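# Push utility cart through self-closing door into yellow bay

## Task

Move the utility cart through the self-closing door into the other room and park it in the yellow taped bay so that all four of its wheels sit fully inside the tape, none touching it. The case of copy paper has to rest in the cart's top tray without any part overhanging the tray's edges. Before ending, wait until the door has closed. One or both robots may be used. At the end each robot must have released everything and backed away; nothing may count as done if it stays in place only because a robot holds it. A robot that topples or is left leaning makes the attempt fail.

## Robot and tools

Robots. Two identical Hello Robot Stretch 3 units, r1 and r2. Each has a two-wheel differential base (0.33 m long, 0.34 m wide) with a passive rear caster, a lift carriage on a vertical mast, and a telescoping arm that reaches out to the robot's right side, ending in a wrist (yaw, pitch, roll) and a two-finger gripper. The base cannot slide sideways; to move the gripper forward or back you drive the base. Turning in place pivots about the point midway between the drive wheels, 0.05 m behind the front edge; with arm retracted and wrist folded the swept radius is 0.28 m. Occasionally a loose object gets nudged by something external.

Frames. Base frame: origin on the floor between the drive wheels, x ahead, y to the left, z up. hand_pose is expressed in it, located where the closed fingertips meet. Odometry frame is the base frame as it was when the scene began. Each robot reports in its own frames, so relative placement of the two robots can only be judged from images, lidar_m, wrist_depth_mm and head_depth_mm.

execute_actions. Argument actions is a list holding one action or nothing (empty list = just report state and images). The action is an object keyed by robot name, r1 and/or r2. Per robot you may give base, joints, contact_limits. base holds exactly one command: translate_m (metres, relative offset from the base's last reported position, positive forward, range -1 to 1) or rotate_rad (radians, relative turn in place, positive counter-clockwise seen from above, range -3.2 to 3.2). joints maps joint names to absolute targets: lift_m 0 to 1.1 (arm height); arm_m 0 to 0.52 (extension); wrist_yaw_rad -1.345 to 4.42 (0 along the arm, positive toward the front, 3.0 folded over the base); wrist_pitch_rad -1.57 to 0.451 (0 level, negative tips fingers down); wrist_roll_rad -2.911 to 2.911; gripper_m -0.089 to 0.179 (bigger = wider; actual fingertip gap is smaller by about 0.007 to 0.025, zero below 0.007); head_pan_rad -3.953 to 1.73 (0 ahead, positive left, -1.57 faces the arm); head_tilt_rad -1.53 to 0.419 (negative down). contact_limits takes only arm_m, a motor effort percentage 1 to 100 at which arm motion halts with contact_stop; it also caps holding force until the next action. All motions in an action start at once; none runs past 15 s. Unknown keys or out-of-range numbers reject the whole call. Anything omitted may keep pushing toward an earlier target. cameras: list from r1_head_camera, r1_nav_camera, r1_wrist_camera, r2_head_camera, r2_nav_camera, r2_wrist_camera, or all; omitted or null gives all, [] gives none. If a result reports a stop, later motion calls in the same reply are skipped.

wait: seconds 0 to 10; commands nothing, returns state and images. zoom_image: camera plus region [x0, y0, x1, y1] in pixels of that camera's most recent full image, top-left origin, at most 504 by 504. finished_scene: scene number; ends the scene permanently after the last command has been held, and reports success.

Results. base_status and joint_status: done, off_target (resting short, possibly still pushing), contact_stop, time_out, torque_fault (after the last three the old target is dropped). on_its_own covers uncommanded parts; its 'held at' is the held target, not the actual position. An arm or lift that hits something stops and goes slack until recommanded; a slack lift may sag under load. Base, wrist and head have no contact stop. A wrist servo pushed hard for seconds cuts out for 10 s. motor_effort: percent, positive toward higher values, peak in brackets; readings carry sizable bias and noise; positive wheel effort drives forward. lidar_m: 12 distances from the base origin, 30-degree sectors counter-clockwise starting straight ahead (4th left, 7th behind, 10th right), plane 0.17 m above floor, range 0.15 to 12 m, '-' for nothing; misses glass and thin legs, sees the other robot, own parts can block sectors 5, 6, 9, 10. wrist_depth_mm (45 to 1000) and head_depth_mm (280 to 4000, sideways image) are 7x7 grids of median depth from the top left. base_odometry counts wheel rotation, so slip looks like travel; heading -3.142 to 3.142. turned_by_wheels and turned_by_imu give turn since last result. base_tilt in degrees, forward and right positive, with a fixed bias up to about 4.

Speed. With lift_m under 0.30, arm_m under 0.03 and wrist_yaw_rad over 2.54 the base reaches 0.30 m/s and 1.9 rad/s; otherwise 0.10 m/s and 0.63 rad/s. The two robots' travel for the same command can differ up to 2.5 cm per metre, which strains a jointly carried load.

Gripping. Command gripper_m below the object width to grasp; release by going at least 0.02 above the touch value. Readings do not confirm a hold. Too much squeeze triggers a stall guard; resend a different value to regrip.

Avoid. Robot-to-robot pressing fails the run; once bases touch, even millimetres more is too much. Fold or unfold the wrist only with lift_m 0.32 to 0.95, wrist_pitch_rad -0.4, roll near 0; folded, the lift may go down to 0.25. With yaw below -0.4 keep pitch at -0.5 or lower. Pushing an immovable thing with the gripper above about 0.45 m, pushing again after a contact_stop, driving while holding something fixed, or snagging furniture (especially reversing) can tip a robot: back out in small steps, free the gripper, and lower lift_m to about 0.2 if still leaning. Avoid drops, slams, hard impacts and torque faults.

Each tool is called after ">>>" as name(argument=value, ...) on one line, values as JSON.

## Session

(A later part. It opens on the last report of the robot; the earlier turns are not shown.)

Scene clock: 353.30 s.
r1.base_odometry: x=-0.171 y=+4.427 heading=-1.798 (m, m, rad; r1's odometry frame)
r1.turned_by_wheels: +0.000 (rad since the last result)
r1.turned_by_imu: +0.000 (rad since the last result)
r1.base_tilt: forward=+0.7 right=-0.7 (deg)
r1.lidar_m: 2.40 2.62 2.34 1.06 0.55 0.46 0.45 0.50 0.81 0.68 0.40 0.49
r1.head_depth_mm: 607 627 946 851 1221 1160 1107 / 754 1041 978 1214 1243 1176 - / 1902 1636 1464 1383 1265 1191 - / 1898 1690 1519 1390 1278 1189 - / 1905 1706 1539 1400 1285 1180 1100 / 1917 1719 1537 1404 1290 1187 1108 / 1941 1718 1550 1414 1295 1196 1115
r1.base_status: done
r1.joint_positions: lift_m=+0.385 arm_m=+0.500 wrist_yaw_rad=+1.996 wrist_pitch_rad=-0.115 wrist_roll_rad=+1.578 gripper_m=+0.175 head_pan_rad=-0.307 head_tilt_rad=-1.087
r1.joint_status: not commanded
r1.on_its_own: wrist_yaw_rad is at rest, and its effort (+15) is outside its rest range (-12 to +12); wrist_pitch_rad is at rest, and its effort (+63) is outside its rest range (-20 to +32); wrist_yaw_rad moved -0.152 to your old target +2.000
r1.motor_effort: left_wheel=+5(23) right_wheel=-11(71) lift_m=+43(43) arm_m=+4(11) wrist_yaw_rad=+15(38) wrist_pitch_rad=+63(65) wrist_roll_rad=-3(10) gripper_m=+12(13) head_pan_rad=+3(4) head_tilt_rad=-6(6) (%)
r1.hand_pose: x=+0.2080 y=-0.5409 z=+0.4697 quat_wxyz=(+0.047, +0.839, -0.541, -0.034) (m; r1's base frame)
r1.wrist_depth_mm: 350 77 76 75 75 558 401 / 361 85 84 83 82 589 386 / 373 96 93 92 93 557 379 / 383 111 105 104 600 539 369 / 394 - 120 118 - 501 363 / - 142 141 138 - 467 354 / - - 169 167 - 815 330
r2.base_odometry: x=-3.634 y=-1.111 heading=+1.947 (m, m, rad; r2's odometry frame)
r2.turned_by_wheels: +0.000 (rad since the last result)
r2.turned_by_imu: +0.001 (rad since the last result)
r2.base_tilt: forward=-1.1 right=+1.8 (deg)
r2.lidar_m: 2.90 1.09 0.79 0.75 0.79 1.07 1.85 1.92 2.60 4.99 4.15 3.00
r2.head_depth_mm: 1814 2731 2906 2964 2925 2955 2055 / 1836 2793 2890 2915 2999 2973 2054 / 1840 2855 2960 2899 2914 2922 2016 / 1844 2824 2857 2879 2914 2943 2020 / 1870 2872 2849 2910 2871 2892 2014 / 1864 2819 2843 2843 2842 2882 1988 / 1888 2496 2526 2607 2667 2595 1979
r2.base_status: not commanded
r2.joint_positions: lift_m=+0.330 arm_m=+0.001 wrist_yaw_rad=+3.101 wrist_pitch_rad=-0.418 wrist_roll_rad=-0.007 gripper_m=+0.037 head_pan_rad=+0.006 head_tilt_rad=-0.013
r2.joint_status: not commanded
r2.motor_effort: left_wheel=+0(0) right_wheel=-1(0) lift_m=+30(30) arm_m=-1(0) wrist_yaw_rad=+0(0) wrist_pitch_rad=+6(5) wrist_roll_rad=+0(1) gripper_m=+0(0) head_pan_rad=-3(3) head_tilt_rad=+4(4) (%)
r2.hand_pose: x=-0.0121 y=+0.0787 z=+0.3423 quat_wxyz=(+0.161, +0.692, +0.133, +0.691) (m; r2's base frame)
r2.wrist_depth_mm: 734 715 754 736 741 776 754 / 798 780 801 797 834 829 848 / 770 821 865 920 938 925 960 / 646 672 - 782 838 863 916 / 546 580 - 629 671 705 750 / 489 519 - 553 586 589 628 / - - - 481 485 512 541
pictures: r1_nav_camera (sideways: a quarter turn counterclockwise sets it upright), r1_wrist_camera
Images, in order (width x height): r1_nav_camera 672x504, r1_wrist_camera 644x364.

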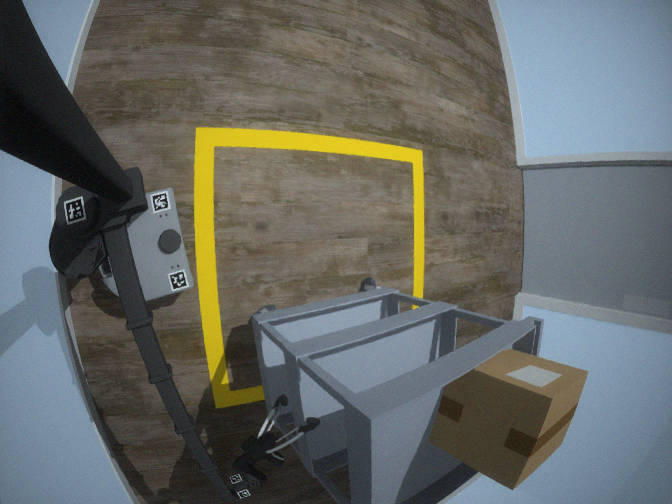

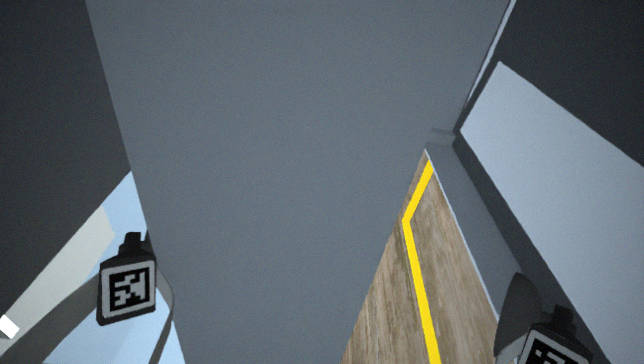

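>>> execute_actions(actions=[{"r1":{"joints":{"gripper_m":0.05,"wrist_yaw_rad":1.6}}}], cameras=[])

>>> execute_actions(actions=[{"r1":{"joints":{"arm_m":0.0}}}], cameras=["r1_nav_camera","r1_wrist_camera"])

Scene clock: 365.30 s.
r1.base_odometry: x=-0.171 y=+4.427 heading=-1.798 (m, m, rad; r1's odometry frame)
r1.turned_by_wheels: -0.001 (rad since the last result)
r1.turned_by_imu: -0.002 (rad since the last result)
r1.base_tilt: forward=+0.7 right=-0.7 (deg)
r1.lidar_m: 2.40 2.63 2.34 1.06 0.55 0.46 0.45 0.50 0.81 0.69 0.39 0.49
r1.head_depth_mm: 605 628 950 852 1220 1166 1106 / 753 1043 979 1211 1251 1173 - / 1882 1633 1457 1382 1274 1190 - / 1887 1692 1526 1396 1282 1184 - / 1911 1706 1529 1398 1286 1183 1101 / 1929 1725 1546 1404 1283 1189 1106 / 1949 1721 1559 1414 1296 1193 1107
r1.base_status: not commanded
r1.joint_positions: lift_m=+0.385 arm_m=+0.500 wrist_yaw_rad=+1.653 wrist_pitch_rad=-0.018 wrist_roll_rad=+1.568 gripper_m=+0.055 head_pan_rad=-0.307 head_tilt_rad=-1.087
r1.joint_status: wrist_yaw_rad off_target (ended at +1.653, target +1.600); gripper_m off_target (ended at +0.055, target +0.050)
r1.on_its_own: wrist_yaw_rad is held at +1.658, not at your +1.600, by its stall guard, which is not easing now
r1.motor_effort: left_wheel=+0(5) right_wheel=+6(11) lift_m=+43(43) arm_m=+4(4) wrist_yaw_rad=+4(34) wrist_pitch_rad=+10(64) wrist_roll_rad=+0(7) gripper_m=-33(100) head_pan_rad=+3(4) head_tilt_rad=-5(5) (%)
r1.hand_pose: x=+0.2335 y=-0.6237 z=+0.4944 quat_wxyz=(+0.008, +0.735, -0.678, -0.005) (m; r1's base frame)
r1.wrist_depth_mm: 299 407 83 82 80 78 686 / 307 421 87 85 84 82 429 / 316 438 92 90 87 87 443 / 328 461 96 94 91 539 428 / 336 448 102 99 96 557 418 / 342 - 107 104 102 544 404 / 354 - 114 110 107 - 392
r2.base_odometry: x=-3.634 y=-1.111 heading=+1.947 (m, m, rad; r2's odometry frame)
r2.turned_by_wheels: +0.000 (rad since the last result)
r2.turned_by_imu: +0.001 (rad since the last result)
r2.base_tilt: forward=-1.1 right=+1.7 (deg)
r2.lidar_m: 2.90 1.10 0.80 0.75 0.79 1.07 1.84 1.92 2.60 4.99 4.15 2.99
r2.head_depth_mm: 1802 2751 2971 2962 2987 2930 2050 / 1842 2797 2919 2919 2947 2975 2033 / 1850 2837 2894 2906 2940 2972 2046 / 1839 2895 2885 2858 2902 2945 2029 / 1852 2827 2857 2852 2909 2854 2031 / 1908 2839 2828 2887 2878 2860 1974 / 1893 2502 2564 2605 2662 2582 1977
r2.base_status: not commanded
r2.joint_positions: lift_m=+0.330 arm_m=+0.001 wrist_yaw_rad=+3.101 wrist_pitch_rad=-0.418 wrist_roll_rad=-0.007 gripper_m=+0.037 head_pan_rad=+0.006 head_tilt_rad=-0.013
r2.joint_status: not commanded
r2.motor_effort: left_wheel=+0(0) right_wheel=-1(0) lift_m=+31(30) arm_m=+0(0) wrist_yaw_rad=+0(0) wrist_pitch_rad=+5(5) wrist_roll_rad=-1(1) gripper_m=+0(0) head_pan_rad=-4(5) head_tilt_rad=+5(4) (%)
r2.hand_pose: x=-0.0121 y=+0.0787 z=+0.3423 quat_wxyz=(+0.161, +0.692, +0.133, +0.691) (m; r2's base frame)
r2.wrist_depth_mm: 711 722 728 751 761 781 771 / 790 812 810 818 823 830 865 / 770 812 868 892 924 930 940 / 646 684 - 771 798 853 931 / 544 574 - 628 680 710 738 / 480 505 - 542 563 593 627 / - - - 477 489 515 536
pictures: none
No camera images: the call's "cameras" was empty. Leave "cameras" out to get every camera's image.

Scene clock: 370.17 s.
r1.base_odometry: x=-0.171 y=+4.427 heading=-1.798 (m, m, rad; r1's odometry frame)
r1.turned_by_wheels: +0.000 (rad since the last result)
r1.turned_by_imu: -0.014 (rad since the last result)
r1.base_tilt: forward=+0.7 right=-0.7 (deg)
r1.lidar_m: 0.32 2.61 2.35 1.09 0.56 0.46 0.45 0.50 0.79 2.41 0.26 0.26
r1.head_depth_mm: 467 578 566 512 802 1166 - / 509 601 569 523 817 - - / 561 625 572 837 1120 1190 - / 633 638 575 867 1228 1187 - / 1913 613 577 889 1272 1179 1105 / 1915 1710 624 1403 1288 1183 1104 / 1946 1716 1550 1411 1295 1197 1107
r1.base_status: not commanded
r1.joint_positions: lift_m=+0.385 arm_m=+0.001 wrist_yaw_rad=+1.471 wrist_pitch_rad=-0.022 wrist_roll_rad=+1.543 gripper_m=+0.058 head_pan_rad=-0.306 head_tilt_rad=-1.089
r1.joint_status: all done
r1.on_its_own: wrist_yaw_rad is held at +1.520, not at your +1.600, by its stall guard, which is still easing; gripper_m is held at +0.057, not at your +0.050, by its stall guard, which is not easing now
r1.motor_effort: left_wheel=-3(25) right_wheel=-1(54) lift_m=+42(42) arm_m=-12(17) wrist_yaw_rad=+39(67) wrist_pitch_rad=+12(12) wrist_roll_rad=+9(13) gripper_m=-21(33) head_pan_rad=+3(3) head_tilt_rad=-5(5) (%)
r1.hand_pose: x=+0.2330 y=-0.1713 z=+0.4935 quat_wxyz=(+0.018, +0.671, -0.741, +0.001) (m; r1's base frame)
r1.wrist_depth_mm: 292 54 51 49 47 46 - / 304 65 58 55 53 50 48 / 317 383 68 64 60 57 55 / 326 442 81 75 71 66 388 / 336 - 100 92 85 82 417 / 354 - 128 118 106 483 404 / 357 349 226 165 155 434 390
r2.base_odometry: x=-3.634 y=-1.111 heading=+1.947 (m, m, rad; r2's odometry frame)
r2.turned_by_wheels: +0.000 (rad since the last result)
r2.turned_by_imu: +0.001 (rad since the last result)
r2.base_tilt: forward=-1.1 right=+1.7 (deg)
r2.lidar_m: 2.90 1.10 0.79 0.75 0.79 1.07 1.85 1.91 2.60 5.00 4.16 3.02
r2.head_depth_mm: 1818 2750 2925 2960 2993 2968 2057 / 1834 2797 2897 2954 2929 2910 2054 / 1873 2814 2891 2917 2914 2923 2039 / 1869 2864 2847 2913 2904 2954 2017 / 1852 2843 2863 2886 2930 2843 2007 / 1877 2805 2852 2849 2868 2813 2002 / 1878 2477 2533 2637 2672 2591 1988
r2.base_status: not commanded
r2.joint_positions: lift_m=+0.330 arm_m=+0.001 wrist_yaw_rad=+3.101 wrist_pitch_rad=-0.418 wrist_roll_rad=-0.007 gripper_m=+0.037 head_pan_rad=+0.006 head_tilt_rad=-0.013
r2.joint_status: not commanded
r2.motor_effort: left_wheel=-1(0) right_wheel=+0(0) lift_m=+31(31) arm_m=+0(0) wrist_yaw_rad=+0(1) wrist_pitch_rad=+5(6) wrist_roll_rad=-1(1) gripper_m=+0(0) head_pan_rad=-3(4) head_tilt_rad=+5(5) (%)
r2.hand_pose: x=-0.0121 y=+0.0787 z=+0.3423 quat_wxyz=(+0.161, +0.692, +0.133, +0.691) (m; r2's base frame)
r2.wrist_depth_mm: 731 736 733 745 759 757 783 / 799 800 825 813 840 847 843 / 781 820 876 900 919 916 936 / 648 675 - 769 808 865 924 / 547 573 - 631 680 692 753 / 482 517 - 545 579 588 625 / - - - 479 491 515 541
pictures: r1_nav_camera (sideways: a quarter turn counterclockwise sets it upright), r1_wrist_camera
Images, in order (width x height): r1_nav_camera 672x504, r1_wrist_camera 644x364.

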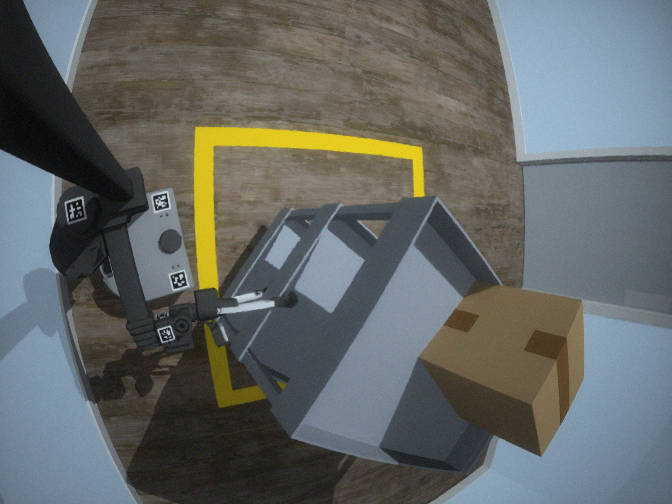

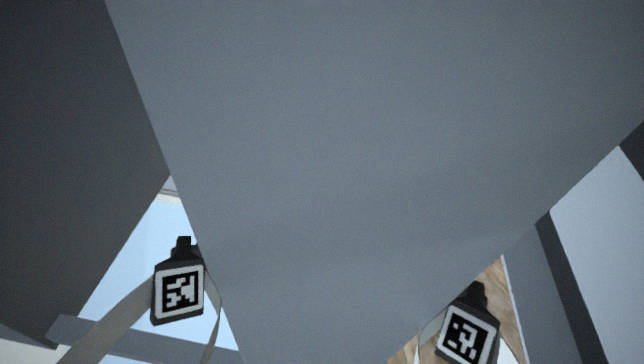

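>>> execute_actions(actions=[{"r1":{"base":{"rotate_rad":1.0},"joints":{"wrist_yaw_rad":0.2,"head_pan_rad":-1.5}}}], cameras=[])

>>> execute_actions(actions=[{"r1":{"base":{"translate_m":0.4}}}], cameras=["r1_nav_camera","r1_wrist_camera"])

Scene clock: 381.13 s.
r1.base_odometry: x=-0.171 y=+4.427 heading=-0.799 (m, m, rad; r1's odometry frame)
r1.turned_by_wheels: +0.999 (rad since the last result)
r1.turned_by_imu: +0.905 (rad since the last result)
r1.base_tilt: forward=+0.7 right=-0.7 (deg)
r1.lidar_m: 2.41 1.55 0.61 0.45 0.45 0.46 0.65 1.94 0.36 0.36 0.40 2.48
r1.head_depth_mm: 701 626 549 1358 1256 1167 - / 707 629 568 876 1261 - - / 675 635 573 892 1168 - - / 608 639 582 908 1251 1184 1096 / 646 643 599 919 1270 1185 1105 / 687 646 878 1077 1293 1190 1108 / 1879 631 705 1411 1295 1192 1107
r1.base_status: done
r1.joint_positions: lift_m=+0.385 arm_m=+0.000 wrist_yaw_rad=+0.155 wrist_pitch_rad=-0.025 wrist_roll_rad=+1.557 gripper_m=+0.058 head_pan_rad=-1.493 head_tilt_rad=-1.089
r1.joint_status: wrist_yaw_rad off_target (ended at +0.155, target +0.200); the others done
r1.on_its_own: gripper_m is held at +0.057, not at your +0.050, by its stall guard, which is not easing now; wrist_yaw_rad is at rest, and its effort (+36) is outside its rest range (-12 to +12)
r1.motor_effort: left_wheel=-4(7) right_wheel=+18(30) lift_m=+43(42) arm_m=-2(8) wrist_yaw_rad=+36(63) wrist_pitch_rad=+14(14) wrist_roll_rad=+5(13) gripper_m=-20(21) head_pan_rad=-2(37) head_tilt_rad=-5(5) (%)
r1.hand_pose: x=+0.0180 y=-0.3976 z=+0.4926 quat_wxyz=(+0.008, +0.077, -0.997, -0.012) (m; r1's base frame)
r1.wrist_depth_mm: 297 404 96 93 90 89 472 / 308 428 102 98 96 96 453 / 316 444 109 105 102 574 445 / 327 464 118 113 109 608 430 / 336 490 126 121 117 629 414 / 351 448 135 132 128 564 404 / 356 - 152 144 141 499 386
r2.base_odometry: x=-3.634 y=-1.111 heading=+1.947 (m, m, rad; r2's odometry frame)
r2.turned_by_wheels: +0.000 (rad since the last result)
r2.turned_by_imu: +0.001 (rad since the last result)
r2.base_tilt: forward=-1.1 right=+1.8 (deg)
r2.lidar_m: 2.90 1.10 0.79 0.75 0.79 1.07 1.85 1.91 2.60 4.98 4.14 3.02
r2.head_depth_mm: 1817 2791 2956 2962 2966 3030 2054 / 1843 2803 2908 2906 2942 2946 2048 / 1862 2844 2873 2910 2939 2916 2045 / 1857 2888 2889 2876 2924 2905 2028 / 1846 2811 2887 2850 2907 2958 2018 / 1879 2781 2843 2882 2864 2837 2009 / 1895 2515 2529 2620 2611 2526 1985
r2.base_status: not commanded
r2.joint_positions: lift_m=+0.330 arm_m=+0.001 wrist_yaw_rad=+3.101 wrist_pitch_rad=-0.418 wrist_roll_rad=-0.007 gripper_m=+0.037 head_pan_rad=+0.006 head_tilt_rad=-0.013
r2.joint_status: not commanded
r2.motor_effort: left_wheel=+0(0) right_wheel=-1(0) lift_m=+30(31) arm_m=+0(0) wrist_yaw_rad=-1(1) wrist_pitch_rad=+5(5) wrist_roll_rad=-1(1) gripper_m=+0(0) head_pan_rad=-3(3) head_tilt_rad=+5(4) (%)
r2.hand_pose: x=-0.0121 y=+0.0787 z=+0.3423 quat_wxyz=(+0.161, +0.692, +0.133, +0.691) (m; r2's base frame)
r2.wrist_depth_mm: 718 729 740 756 747 760 773 / 794 802 799 817 805 829 845 / 763 815 858 849 927 925 953 / 648 674 - 756 796 858 923 / 561 577 - 621 687 703 760 / 483 515 - 542 578 606 629 / - - - 473 490 512 534
pictures: none
No camera images: the call's "cameras" was empty. Leave "cameras" out to get every camera's image.

Scene clock: 386.63 s.
r1.base_odometry: x=+0.108 y=+4.140 heading=-0.799 (m, m, rad; r1's odometry frame)
r1.turned_by_wheels: +0.000 (rad since the last result)
r1.turned_by_imu: -0.001 (rad since the last result)
r1.base_tilt: forward=+0.7 right=-0.7 (deg)
r1.lidar_m: 2.05 1.99 0.87 0.65 0.64 0.66 0.93 2.75 0.30 0.34 0.57 2.28
r1.head_depth_mm: 577 628 566 572 1243 1168 - / 652 630 547 867 1128 - - / 698 635 582 897 1158 - - / 683 636 946 1218 1276 1183 1100 / 674 645 1033 1382 1278 1184 1100 / 1926 1698 1541 1410 1287 1190 1106 / 1930 1720 1551 1405 1291 1192 1105
r1.base_status: done
r1.joint_positions: lift_m=+0.385 arm_m=+0.000 wrist_yaw_rad=-0.066 wrist_pitch_rad=-0.024 wrist_roll_rad=+1.544 gripper_m=+0.058 head_pan_rad=-1.493 head_tilt_rad=-1.089
r1.joint_status: not commanded
r1.on_its_own: wrist_yaw_rad is held at -0.073, not at your +0.200, by its stall guard, which is not easing now; gripper_m is held at +0.057, not at your +0.050, by its stall guard, which is not easing now
r1.motor_effort: left_wheel=+1(5) right_wheel=-1(30) lift_m=+42(42) arm_m=-4(4) wrist_yaw_rad=-5(53) wrist_pitch_rad=+12(14) wrist_roll_rad=+10(9) gripper_m=-20(21) head_pan_rad=-2(3) head_tilt_rad=-5(5) (%)
r1.hand_pose: x=-0.0383 y=-0.4003 z=+0.4931 quat_wxyz=(+0.014, -0.033, -0.999, -0.013) (m; r1's base frame)
r1.wrist_depth_mm: 293 336 58 56 54 52 50 / 306 370 66 63 60 57 55 / 317 407 75 71 68 65 389 / 326 458 88 83 78 74 430 / 339 - 107 99 92 516 409 / 353 - 130 122 111 495 402 / 343 - 201 161 149 439 384
r2.base_odometry: x=-3.634 y=-1.111 heading=+1.947 (m, m, rad; r2's odometry frame)
r2.turned_by_wheels: +0.000 (rad since the last result)
r2.turned_by_imu: +0.001 (rad since the last result)
r2.base_tilt: forward=-1.1 right=+1.8 (deg)
r2.lidar_m: 2.89 1.09 0.79 0.75 0.79 1.07 1.84 1.92 2.60 4.98 4.16 3.01
r2.head_depth_mm: 1824 2793 2896 2935 2930 2943 2050 / 1827 2848 2910 2947 2921 2945 2048 / 1830 2839 2933 2951 2878 2946 2022 / 1847 2852 2894 2894 2914 2927 2004 / 1865 2786 2863 2851 2863 2897 2003 / 1875 2850 2795 2835 2878 2889 2002 / 1902 2480 2577 2579 2717 2580 1990
r2.base_status: not commanded
r2.joint_positions: lift_m=+0.330 arm_m=+0.001 wrist_yaw_rad=+3.101 wrist_pitch_rad=-0.418 wrist_roll_rad=-0.007 gripper_m=+0.037 head_pan_rad=+0.006 head_tilt_rad=-0.013
r2.joint_status: not commanded
r2.motor_effort: left_wheel=+0(1) right_wheel=-1(0) lift_m=+31(31) arm_m=-1(1) wrist_yaw_rad=-1(1) wrist_pitch_rad=+5(5) wrist_roll_rad=-1(1) gripper_m=+0(0) head_pan_rad=-4(4) head_tilt_rad=+4(4) (%)
r2.hand_pose: x=-0.0121 y=+0.0787 z=+0.3423 quat_wxyz=(+0.161, +0.692, +0.133, +0.691) (m; r2's base frame)
r2.wrist_depth_mm: 707 735 731 743 758 757 781 / 778 796 815 803 824 825 867 / 773 794 871 877 901 946 927 / 648 686 - 762 810 874 964 / 544 582 - 614 696 698 744 / 485 514 - 540 570 593 621 / - - - 482 488 513 536
pictures: r1_nav_camera (sideways: a quarter turn counterclockwise sets it upright), r1_wrist_camera
Images, in order (width x height): r1_nav_camera 672x504, r1_wrist_camera 644x364.

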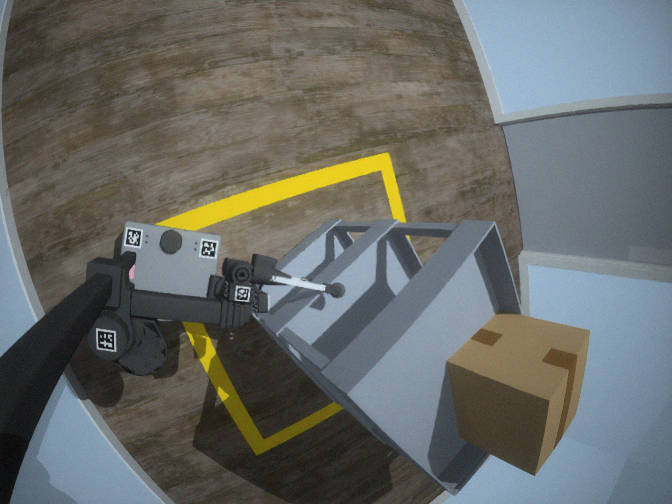

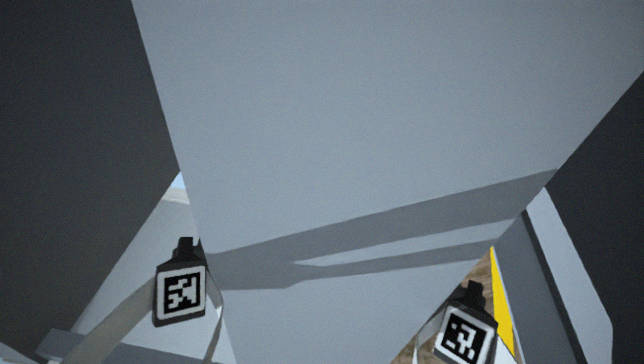

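>>> execute_actions(actions=[{"r1":{"base":{"translate_m":0.1}}}], cameras=[])

>>> execute_actions(actions=[{"r1":{"base":{"translate_m":-0.03},"joints":{"gripper_m":0.175}}}], cameras=["r1_wrist_camera"])

Scene clock: 394.10 s.
r1.base_odometry: x=+0.178 y=+4.069 heading=-0.799 (m, m, rad; r1's odometry frame)
r1.turned_by_wheels: +0.000 (rad since the last result)
r1.turned_by_imu: -0.001 (rad since the last result)
r1.base_tilt: forward=+0.7 right=-0.7 (deg)
r1.lidar_m: 1.96 1.91 0.94 0.70 0.69 0.71 1.00 0.88 0.29 0.34 2.12 2.23
r1.head_depth_mm: 615 624 567 527 1233 1163 - / 692 630 541 857 985 - - / 686 634 918 893 1157 - - / 678 626 946 1240 1277 1181 1102 / 1898 1637 1518 1392 1286 1182 1097 / 1915 1714 1543 1400 1282 1188 1104 / 1942 1712 1548 1402 1287 1195 1103
r1.base_status: done
r1.joint_positions: lift_m=+0.385 arm_m=+0.000 wrist_yaw_rad=-0.133 wrist_pitch_rad=-0.023 wrist_roll_rad=+1.543 gripper_m=+0.058 head_pan_rad=-1.493 head_tilt_rad=-1.089
r1.joint_status: not commanded
r1.on_its_own: wrist_yaw_rad is held at -0.136, not at your +0.200, by its stall guard, which is not easing now; gripper_m is held at +0.057, not at your +0.050, by its stall guard, which is not easing now
r1.motor_effort: left_wheel=+0(5) right_wheel=+0(30) lift_m=+43(43) arm_m=-4(4) wrist_yaw_rad=-3(51) wrist_pitch_rad=+12(13) wrist_roll_rad=+10(9) gripper_m=-21(20) head_pan_rad=-2(3) head_tilt_rad=-5(4) (%)
r1.hand_pose: x=-0.0552 y=-0.3987 z=+0.4933 quat_wxyz=(+0.014, -0.066, -0.998, -0.013) (m; r1's base frame)
r1.wrist_depth_mm: 295 54 51 49 47 46 - / 303 65 58 56 53 50 48 / 315 384 68 64 61 57 55 / 326 440 81 76 71 67 393 / 337 - 100 93 85 82 414 / 351 - 129 119 107 482 402 / 361 354 238 168 152 433 389
r2.base_odometry: x=-3.634 y=-1.111 heading=+1.947 (m, m, rad; r2's odometry frame)
r2.turned_by_wheels: +0.000 (rad since the last result)
r2.turned_by_imu: +0.001 (rad since the last result)
r2.base_tilt: forward=-1.1 right=+1.8 (deg)
r2.lidar_m: 2.90 1.10 0.79 0.75 0.79 1.08 1.85 1.91 2.60 4.97 4.14 3.01
r2.head_depth_mm: 1808 2788 2902 2948 3013 2969 2058 / 1844 2848 2898 2901 2913 2982 2038 / 1865 2857 2916 2884 2924 2934 2031 / 1856 2850 2853 2895 2911 2907 2021 / 1844 2817 2853 2873 2904 2911 2015 / 1861 2793 2850 2832 2878 2895 2005 / 1886 2466 2577 2590 2654 2616 1979
r2.base_status: not commanded
r2.joint_positions: lift_m=+0.330 arm_m=+0.001 wrist_yaw_rad=+3.101 wrist_pitch_rad=-0.418 wrist_roll_rad=-0.007 gripper_m=+0.037 head_pan_rad=+0.006 head_tilt_rad=-0.013
r2.joint_status: not commanded
r2.motor_effort: left_wheel=-1(0) right_wheel=+0(0) lift_m=+31(30) arm_m=+0(1) wrist_yaw_rad=+0(0) wrist_pitch_rad=+5(5) wrist_roll_rad=+0(1) gripper_m=+0(0) head_pan_rad=-3(3) head_tilt_rad=+4(5) (%)
r2.hand_pose: x=-0.0121 y=+0.0787 z=+0.3423 quat_wxyz=(+0.161, +0.692, +0.133, +0.691) (m; r2's base frame)
r2.wrist_depth_mm: 741 725 739 732 774 747 772 / 787 797 825 815 850 839 832 / 791 824 868 892 900 928 934 / 649 698 - 779 792 867 901 / 551 576 - 623 669 713 754 / 480 509 - 541 580 590 616 / - - - 486 489 505 534
pictures: none
No camera images: the call's "cameras" was empty. Leave "cameras" out to get every camera's image.

Scene clock: 395.77 s.
r1.base_odometry: x=+0.157 y=+4.090 heading=-0.799 (m, m, rad; r1's odometry frame)
r1.turned_by_wheels: +0.000 (rad since the last result)
r1.turned_by_imu: -0.001 (rad since the last result)
r1.base_tilt: forward=+0.6 right=-0.7 (deg)
r1.lidar_m: 1.99 1.93 0.91 0.68 0.67 0.70 0.98 2.82 0.29 0.33 2.14 2.25
r1.head_depth_mm: 595 626 566 534 1246 1165 - / 681 630 546 857 1064 - - / 690 632 595 898 1154 - - / 680 624 946 1220 1283 1180 1098 / 1916 746 1501 1397 1285 1180 1102 / 1923 1705 1543 1409 1284 1188 1104 / 1949 1712 1547 1405 1295 1196 1106
r1.base_status: done
r1.joint_positions: lift_m=+0.385 arm_m=+0.000 wrist_yaw_rad=-0.133 wrist_pitch_rad=-0.023 wrist_roll_rad=+1.568 gripper_m=+0.175 head_pan_rad=-1.493 head_tilt_rad=-1.089
r1.joint_status: all done
r1.on_its_own: wrist_yaw_rad is held at -0.136, not at your +0.200, by its stall guard, which is not easing now
r1.motor_effort: left_wheel=+0(3) right_wheel=+2(19) lift_m=+43(43) arm_m=-2(4) wrist_yaw_rad=-2(31) wrist_pitch_rad=+13(13) wrist_roll_rad=+1(10) gripper_m=+1(83) head_pan_rad=-3(3) head_tilt_rad=-5(5) (%)
r1.hand_pose: x=-0.0554 y=-0.3985 z=+0.4931 quat_wxyz=(+0.001, -0.067, -0.998, -0.012) (m; r1's base frame)
r1.wrist_depth_mm: 297 50 48 47 46 - - / 309 58 55 52 50 48 47 / 318 69 63 60 57 55 53 / 327 400 75 70 66 63 385 / 332 504 91 85 79 76 414 / - - 119 107 99 491 401 / 345 - 183 145 142 969 373
r2.base_odometry: x=-3.634 y=-1.111 heading=+1.947 (m, m, rad; r2's odometry frame)
r2.turned_by_wheels: +0.000 (rad since the last result)
r2.turned_by_imu: +0.000 (rad since the last result)
r2.base_tilt: forward=-1.2 right=+1.8 (deg)
r2.lidar_m: 2.90 1.10 0.79 0.75 0.79 1.08 1.85 1.91 2.60 4.99 4.15 2.99
r2.head_depth_mm: 1825 2777 2945 2940 2964 2975 2060 / 1846 2829 2885 2912 2973 2935 2016 / 1855 2841 2882 2910 2913 2942 2030 / 1845 2840 2845 2886 2934 2921 2009 / 1881 2845 2834 2839 2906 2878 2007 / 1862 2832 2805 2852 2882 2889 1998 / 1870 2450 2558 2629 2683 2574 1992
r2.base_status: not commanded
r2.joint_positions: lift_m=+0.330 arm_m=+0.001 wrist_yaw_rad=+3.101 wrist_pitch_rad=-0.418 wrist_roll_rad=-0.007 gripper_m=+0.037 head_pan_rad=+0.006 head_tilt_rad=-0.013
r2.joint_status: not commanded
r2.motor_effort: left_wheel=+0(1) right_wheel=+0(0) lift_m=+30(30) arm_m=+0(0) wrist_yaw_rad=-1(0) wrist_pitch_rad=+5(5) wrist_roll_rad=+0(0) gripper_m=+0(0) head_pan_rad=-3(4) head_tilt_rad=+4(4) (%)
r2.hand_pose: x=-0.0121 y=+0.0787 z=+0.3423 quat_wxyz=(+0.161, +0.692, +0.133, +0.691) (m; r2's base frame)
r2.wrist_depth_mm: 731 717 734 733 754 770 768 / 779 793 814 812 823 848 867 / 789 815 844 877 897 939 911 / 656 682 - 790 807 885 919 / 543 574 - 631 674 707 750 / 487 514 - 539 571 588 621 / - - - 479 486 514 539
pictures: r1_wrist_camera
Images, in order (width x height): r1_wrist_camera 644x364.

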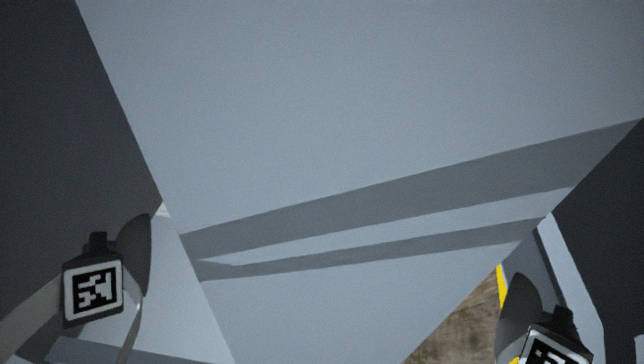

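>>> execute_actions(actions=[{"r1":{"base":{"translate_m":0.4},"joints":{"head_pan_rad":-2.1,"head_tilt_rad":-0.9}}}], cameras=[])

>>> execute_actions(actions=[{"r1":{"joints":{"lift_m":0.1,"wrist_roll_rad":3.0e-3,"wrist_yaw_rad":-0.4,"arm_m":0.1,"wrist_pitch_rad":-0.1}}}], cameras=["r1_nav_camera","r1_wrist_camera"])

Scene clock: 406.63 s.
r1.base_odometry: x=+0.436 y=+3.804 heading=-0.799 (m, m, rad; r1's odometry frame)
r1.turned_by_wheels: +0.000 (rad since the last result)
r1.turned_by_imu: -0.001 (rad since the last result)
r1.base_tilt: forward=+0.7 right=-0.7 (deg)
r1.lidar_m: 1.62 1.58 1.17 0.88 0.86 0.89 1.25 0.58 0.58 2.09 1.96 2.05
r1.head_depth_mm: 744 797 682 984 1252 1200 1115 / 733 790 1051 1010 1257 1203 - / 776 812 1066 1039 1298 1229 - / 2586 796 1036 1045 1353 1253 - / 2665 2173 1784 1565 1394 1242 1101 / 2509 2208 1825 1577 1379 1230 1110 / 2269 2198 1843 1580 1392 1238 1113
r1.base_status: done
r1.joint_positions: lift_m=+0.385 arm_m=+0.000 wrist_yaw_rad=-0.134 wrist_pitch_rad=-0.023 wrist_roll_rad=+1.568 gripper_m=+0.175 head_pan_rad=-2.093 head_tilt_rad=-0.902
r1.joint_status: all done
r1.on_its_own: wrist_yaw_rad is held at -0.136, not at your +0.200, by its stall guard, which is not easing now
r1.motor_effort: left_wheel=+0(3) right_wheel=+2(7) lift_m=+42(42) arm_m=-2(2) wrist_yaw_rad=-2(2) wrist_pitch_rad=+13(13) wrist_roll_rad=+1(1) gripper_m=+1(0) head_pan_rad=-4(32) head_tilt_rad=+2(17) (%)
r1.hand_pose: x=-0.0554 y=-0.3984 z=+0.4931 quat_wxyz=(+0.001, -0.067, -0.998, -0.012) (m; r1's base frame)
r1.wrist_depth_mm: - - 370 352 348 - 447 / - - - - - 903 348 / - - - - - 998 633 / - - - - - 956 617 / - - - - - 880 602 / - - - - - 935 580 / - - - - - 968 526
r2.base_odometry: x=-3.634 y=-1.111 heading=+1.947 (m, m, rad; r2's odometry frame)
r2.turned_by_wheels: +0.000 (rad since the last result)
r2.turned_by_imu: +0.001 (rad since the last result)
r2.base_tilt: forward=-1.1 right=+1.8 (deg)
r2.lidar_m: 2.90 1.09 0.79 0.75 0.79 1.07 1.85 1.92 2.60 4.99 4.14 3.02
r2.head_depth_mm: 1807 2805 2903 2979 2941 2973 2043 / 1820 2820 2909 2896 2959 2964 2042 / 1845 2817 2877 2851 2949 2933 2044 / 1851 2872 2838 2911 2902 2932 2043 / 1875 2840 2845 2868 2910 2917 2024 / 1877 2805 2805 2903 2844 2872 2005 / 1899 2476 2546 2596 2654 2570 1973
r2.base_status: not commanded
r2.joint_positions: lift_m=+0.330 arm_m=+0.001 wrist_yaw_rad=+3.101 wrist_pitch_rad=-0.418 wrist_roll_rad=-0.007 gripper_m=+0.037 head_pan_rad=+0.006 head_tilt_rad=-0.013
r2.joint_status: not commanded
r2.motor_effort: left_wheel=-1(0) right_wheel=+0(0) lift_m=+31(30) arm_m=+0(0) wrist_yaw_rad=-1(1) wrist_pitch_rad=+5(5) wrist_roll_rad=-1(0) gripper_m=+0(1) head_pan_rad=-3(4) head_tilt_rad=+5(5) (%)
r2.hand_pose: x=-0.0121 y=+0.0787 z=+0.3423 quat_wxyz=(+0.161, +0.692, +0.133, +0.691) (m; r2's base frame)
r2.wrist_depth_mm: 724 717 750 749 752 761 772 / 802 805 813 838 833 843 840 / 756 811 862 860 885 946 938 / 649 670 - 760 791 862 910 / 551 576 - 625 675 700 737 / 481 517 - 543 572 598 628 / - - - 484 490 517 540
pictures: none
No camera images: the call's "cameras" was empty. Leave "cameras" out to get every camera's image.

Scene clock: 410.07 s.
r1.base_odometry: x=+0.436 y=+3.804 heading=-0.799 (m, m, rad; r1's odometry frame)
r1.turned_by_wheels: +0.000 (rad since the last result)
r1.turned_by_imu: -0.001 (rad since the last result)
r1.base_tilt: forward=+0.7 right=-0.7 (deg)
r1.lidar_m: 1.62 1.58 1.18 0.88 0.86 0.89 1.25 0.58 0.58 2.10 1.96 2.05
r1.head_depth_mm: 746 795 681 982 1248 1201 1107 / 732 790 1054 1010 1264 1207 - / 777 812 1063 1038 1290 1227 - / 2548 797 903 1042 1343 1261 - / 2695 2160 1779 1570 1382 1228 1106 / 2530 2201 1823 1567 1378 1223 1111 / 2281 2209 1849 1583 1390 1235 1115
r1.base_status: not commanded
r1.joint_positions: lift_m=+0.100 arm_m=+0.100 wrist_yaw_rad=-0.397 wrist_pitch_rad=-0.118 wrist_roll_rad=+0.008 gripper_m=+0.175 head_pan_rad=-2.093 head_tilt_rad=-0.902
r1.joint_status: all done
r1.motor_effort: left_wheel=+0(0) right_wheel=+2(2) lift_m=+24(37) arm_m=+6(5) wrist_yaw_rad=-2(6) wrist_pitch_rad=+10(12) wrist_roll_rad=-2(3) gripper_m=+0(0) head_pan_rad=-3(2) head_tilt_rad=+1(2) (%)
r1.hand_pose: x=-0.1189 y=-0.4765 z=+0.1851 quat_wxyz=(+0.681, -0.099, -0.703, -0.180) (m; r1's base frame)
r1.wrist_depth_mm: - - - - - 475 475 / - - - - - - - / - - - - - - - / 866 952 - - - 805 758 / 575 644 675 751 319 276 250 / 442 452 481 519 513 285 249 / 336 355 377 396 384 346 258
r2.base_odometry: x=-3.634 y=-1.111 heading=+1.947 (m, m, rad; r2's odometry frame)
r2.turned_by_wheels: +0.000 (rad since the last result)
r2.turned_by_imu: +0.001 (rad since the last result)
r2.base_tilt: forward=-1.2 right=+1.8 (deg)
r2.lidar_m: 2.90 1.10 0.80 0.75 0.79 1.07 1.85 1.92 2.60 5.00 4.17 3.00
r2.head_depth_mm: 1816 2743 2869 2937 3005 2959 2065 / 1841 2798 2906 2977 2958 2948 2042 / 1848 2845 2862 2891 2977 2897 2005 / 1855 2850 2866 2876 2922 2924 2031 / 1864 2844 2845 2918 2888 2941 2001 / 1894 2788 2840 2863 2861 2873 1994 / 1888 2477 2534 2652 2689 2587 1996
r2.base_status: not commanded
r2.joint_positions: lift_m=+0.330 arm_m=+0.001 wrist_yaw_rad=+3.101 wrist_pitch_rad=-0.418 wrist_roll_rad=-0.007 gripper_m=+0.037 head_pan_rad=+0.006 head_tilt_rad=-0.013
r2.joint_status: not commanded
r2.motor_effort: left_wheel=-1(1) right_wheel=+0(0) lift_m=+31(30) arm_m=-1(0) wrist_yaw_rad=-1(1) wrist_pitch_rad=+5(5) wrist_roll_rad=+0(1) gripper_m=+0(0) head_pan_rad=-4(4) head_tilt_rad=+5(5) (%)
r2.hand_pose: x=-0.0121 y=+0.0787 z=+0.3423 quat_wxyz=(+0.161, +0.692, +0.133, +0.691) (m; r2's base frame)
r2.wrist_depth_mm: 719 717 727 741 773 760 782 / 786 778 816 819 830 845 839 / 793 821 847 903 917 957 933 / 639 690 - 786 828 845 931 / 554 584 - 632 673 707 746 / 491 516 - 546 572 589 627 / - - - 485 478 511 537
pictures: r1_nav_camera (sideways: a quarter turn counterclockwise sets it upright), r1_wrist_camera
Images, in order (width x height): r1_nav_camera 672x504, r1_wrist_camera 644x364.

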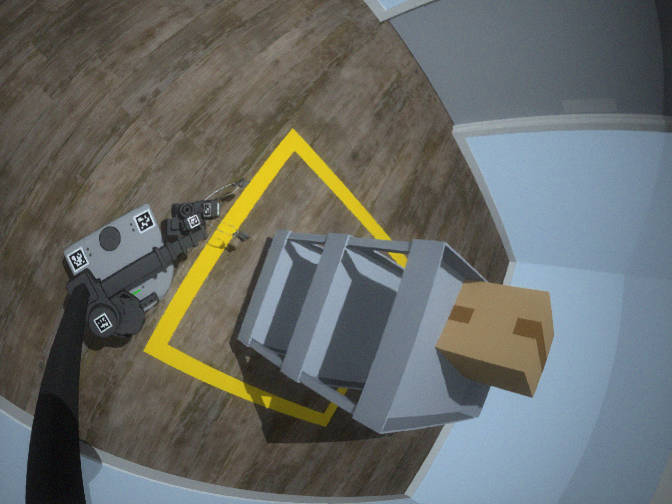

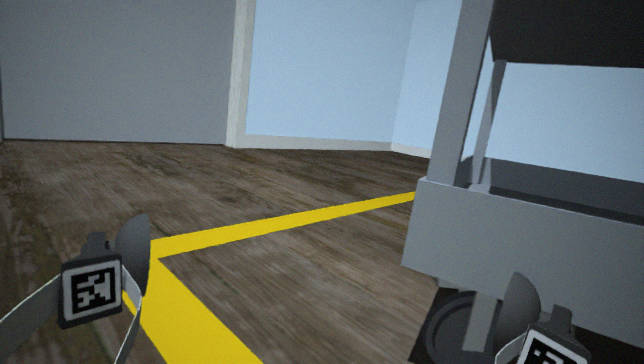

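>>> execute_actions(actions=[{"r1":{"base":{"rotate_rad":-0.4},"joints":{"lift_m":0.06,"wrist_roll_rad":2.9,"arm_m":0.03,"wrist_pitch_rad":-0.2,"gripper_m":0.1}}}], cameras=["r1_wrist_camera"])

Scene clock: 416.37 s.
r1.base_odometry: x=+0.436 y=+3.804 heading=-1.199 (m, m, rad; r1's odometry frame)
r1.turned_by_wheels: -0.400 (rad since the last result)
r1.turned_by_imu: -0.402 (rad since the last result)
r1.base_tilt: forward=+0.7 right=-0.8 (deg)
r1.lidar_m: 1.96 1.58 1.58 1.06 0.86 0.85 0.94 1.45 0.58 2.44 1.96 1.96
r1.head_depth_mm: 2571 2084 1763 1520 1347 1201 1098 / 2591 2052 1740 1545 1347 1209 - / 1003 799 803 1020 1313 1215 - / 1006 820 1069 1017 1292 1237 - / 783 806 720 1031 1309 1222 1106 / 722 810 710 1019 1331 1231 1109 / 735 823 704 1507 1394 1235 1109
r1.base_status: done
r1.joint_positions: lift_m=+0.060 arm_m=+0.051 wrist_yaw_rad=-0.402 wrist_pitch_rad=-0.198 wrist_roll_rad=+2.896 gripper_m=+0.100 head_pan_rad=-2.093 head_tilt_rad=-0.902
r1.joint_status: arm_m contact_stop (moved -0.048 of -0.070); the others done
r1.on_its_own: arm_m is slack since a contact_stop, until your next command for it (your +0.030 is given up)
r1.motor_effort: left_wheel=+2(5) right_wheel=-2(7) lift_m=+24(25) arm_m=+0(34) wrist_yaw_rad=+2(3) wrist_pitch_rad=-1(17) wrist_roll_rad=+1(3) gripper_m=-1(85) head_pan_rad=-3(3) head_tilt_rad=+1(1) (%)
r1.hand_pose: x=-0.1176 y=-0.4233 z=+0.1249 quat_wxyz=(-0.615, -0.217, -0.757, +0.046) (m; r1's base frame)
r1.wrist_depth_mm: 530 329 238 186 151 129 112 / - 569 380 264 200 161 135 / - - 909 443 292 217 172 / 300 306 830 - 396 329 237 / 302 301 305 417 387 605 380 / - - 302 308 312 - 967 / - 590 705 309 308 - -
r2.base_odometry: x=-3.634 y=-1.111 heading=+1.947 (m, m, rad; r2's odometry frame)
r2.turned_by_wheels: +0.000 (rad since the last result)
r2.turned_by_imu: +0.001 (rad since the last result)
r2.base_tilt: forward=-1.1 right=+1.7 (deg)
r2.lidar_m: 2.89 1.10 0.79 0.75 0.79 1.07 1.85 1.92 2.59 4.97 4.15 3.01
r2.head_depth_mm: 1816 2773 2956 2985 3013 2955 2036 / 1830 2786 2880 2942 2904 2984 2026 / 1850 2853 2879 2884 2912 2937 2028 / 1870 2857 2855 2910 2910 2929 2027 / 1862 2831 2860 2865 2904 2865 2030 / 1895 2793 2816 2905 2883 2878 1992 / 1884 2432 2572 2620 2711 2584 1976
r2.base_status: not commanded
r2.joint_positions: lift_m=+0.330 arm_m=+0.001 wrist_yaw_rad=+3.101 wrist_pitch_rad=-0.418 wrist_roll_rad=-0.007 gripper_m=+0.037 head_pan_rad=+0.006 head_tilt_rad=-0.013
r2.joint_status: not commanded
r2.motor_effort: left_wheel=+0(1) right_wheel=+0(0) lift_m=+30(30) arm_m=+0(1) wrist_yaw_rad=-1(0) wrist_pitch_rad=+5(5) wrist_roll_rad=-1(1) gripper_m=+0(0) head_pan_rad=-3(3) head_tilt_rad=+4(5) (%)
r2.hand_pose: x=-0.0121 y=+0.0787 z=+0.3423 quat_wxyz=(+0.161, +0.692, +0.133, +0.691) (m; r2's base frame)
r2.wrist_depth_mm: 719 726 733 737 747 758 767 / 775 783 807 817 811 854 848 / 807 818 867 873 906 923 944 / 649 664 - 777 786 865 934 / 556 569 - 623 676 696 740 / 486 520 - 542 581 591 632 / - - - 480 489 512 530
pictures: r1_wrist_camera
ARM HIT: r1's arm struck its own base hard.
Images, in order (width x height): r1_wrist_camera 644x364.

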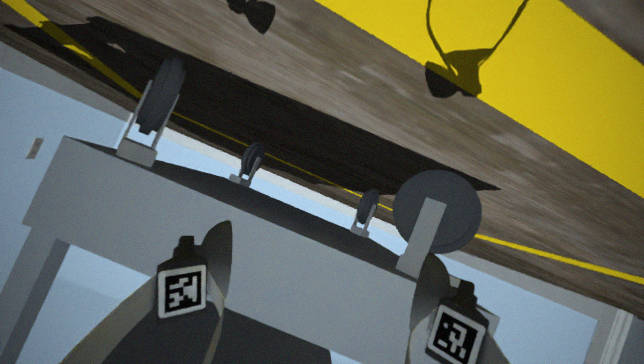

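>>> finished_scene(scene=2)

The scene is finished: the task was done.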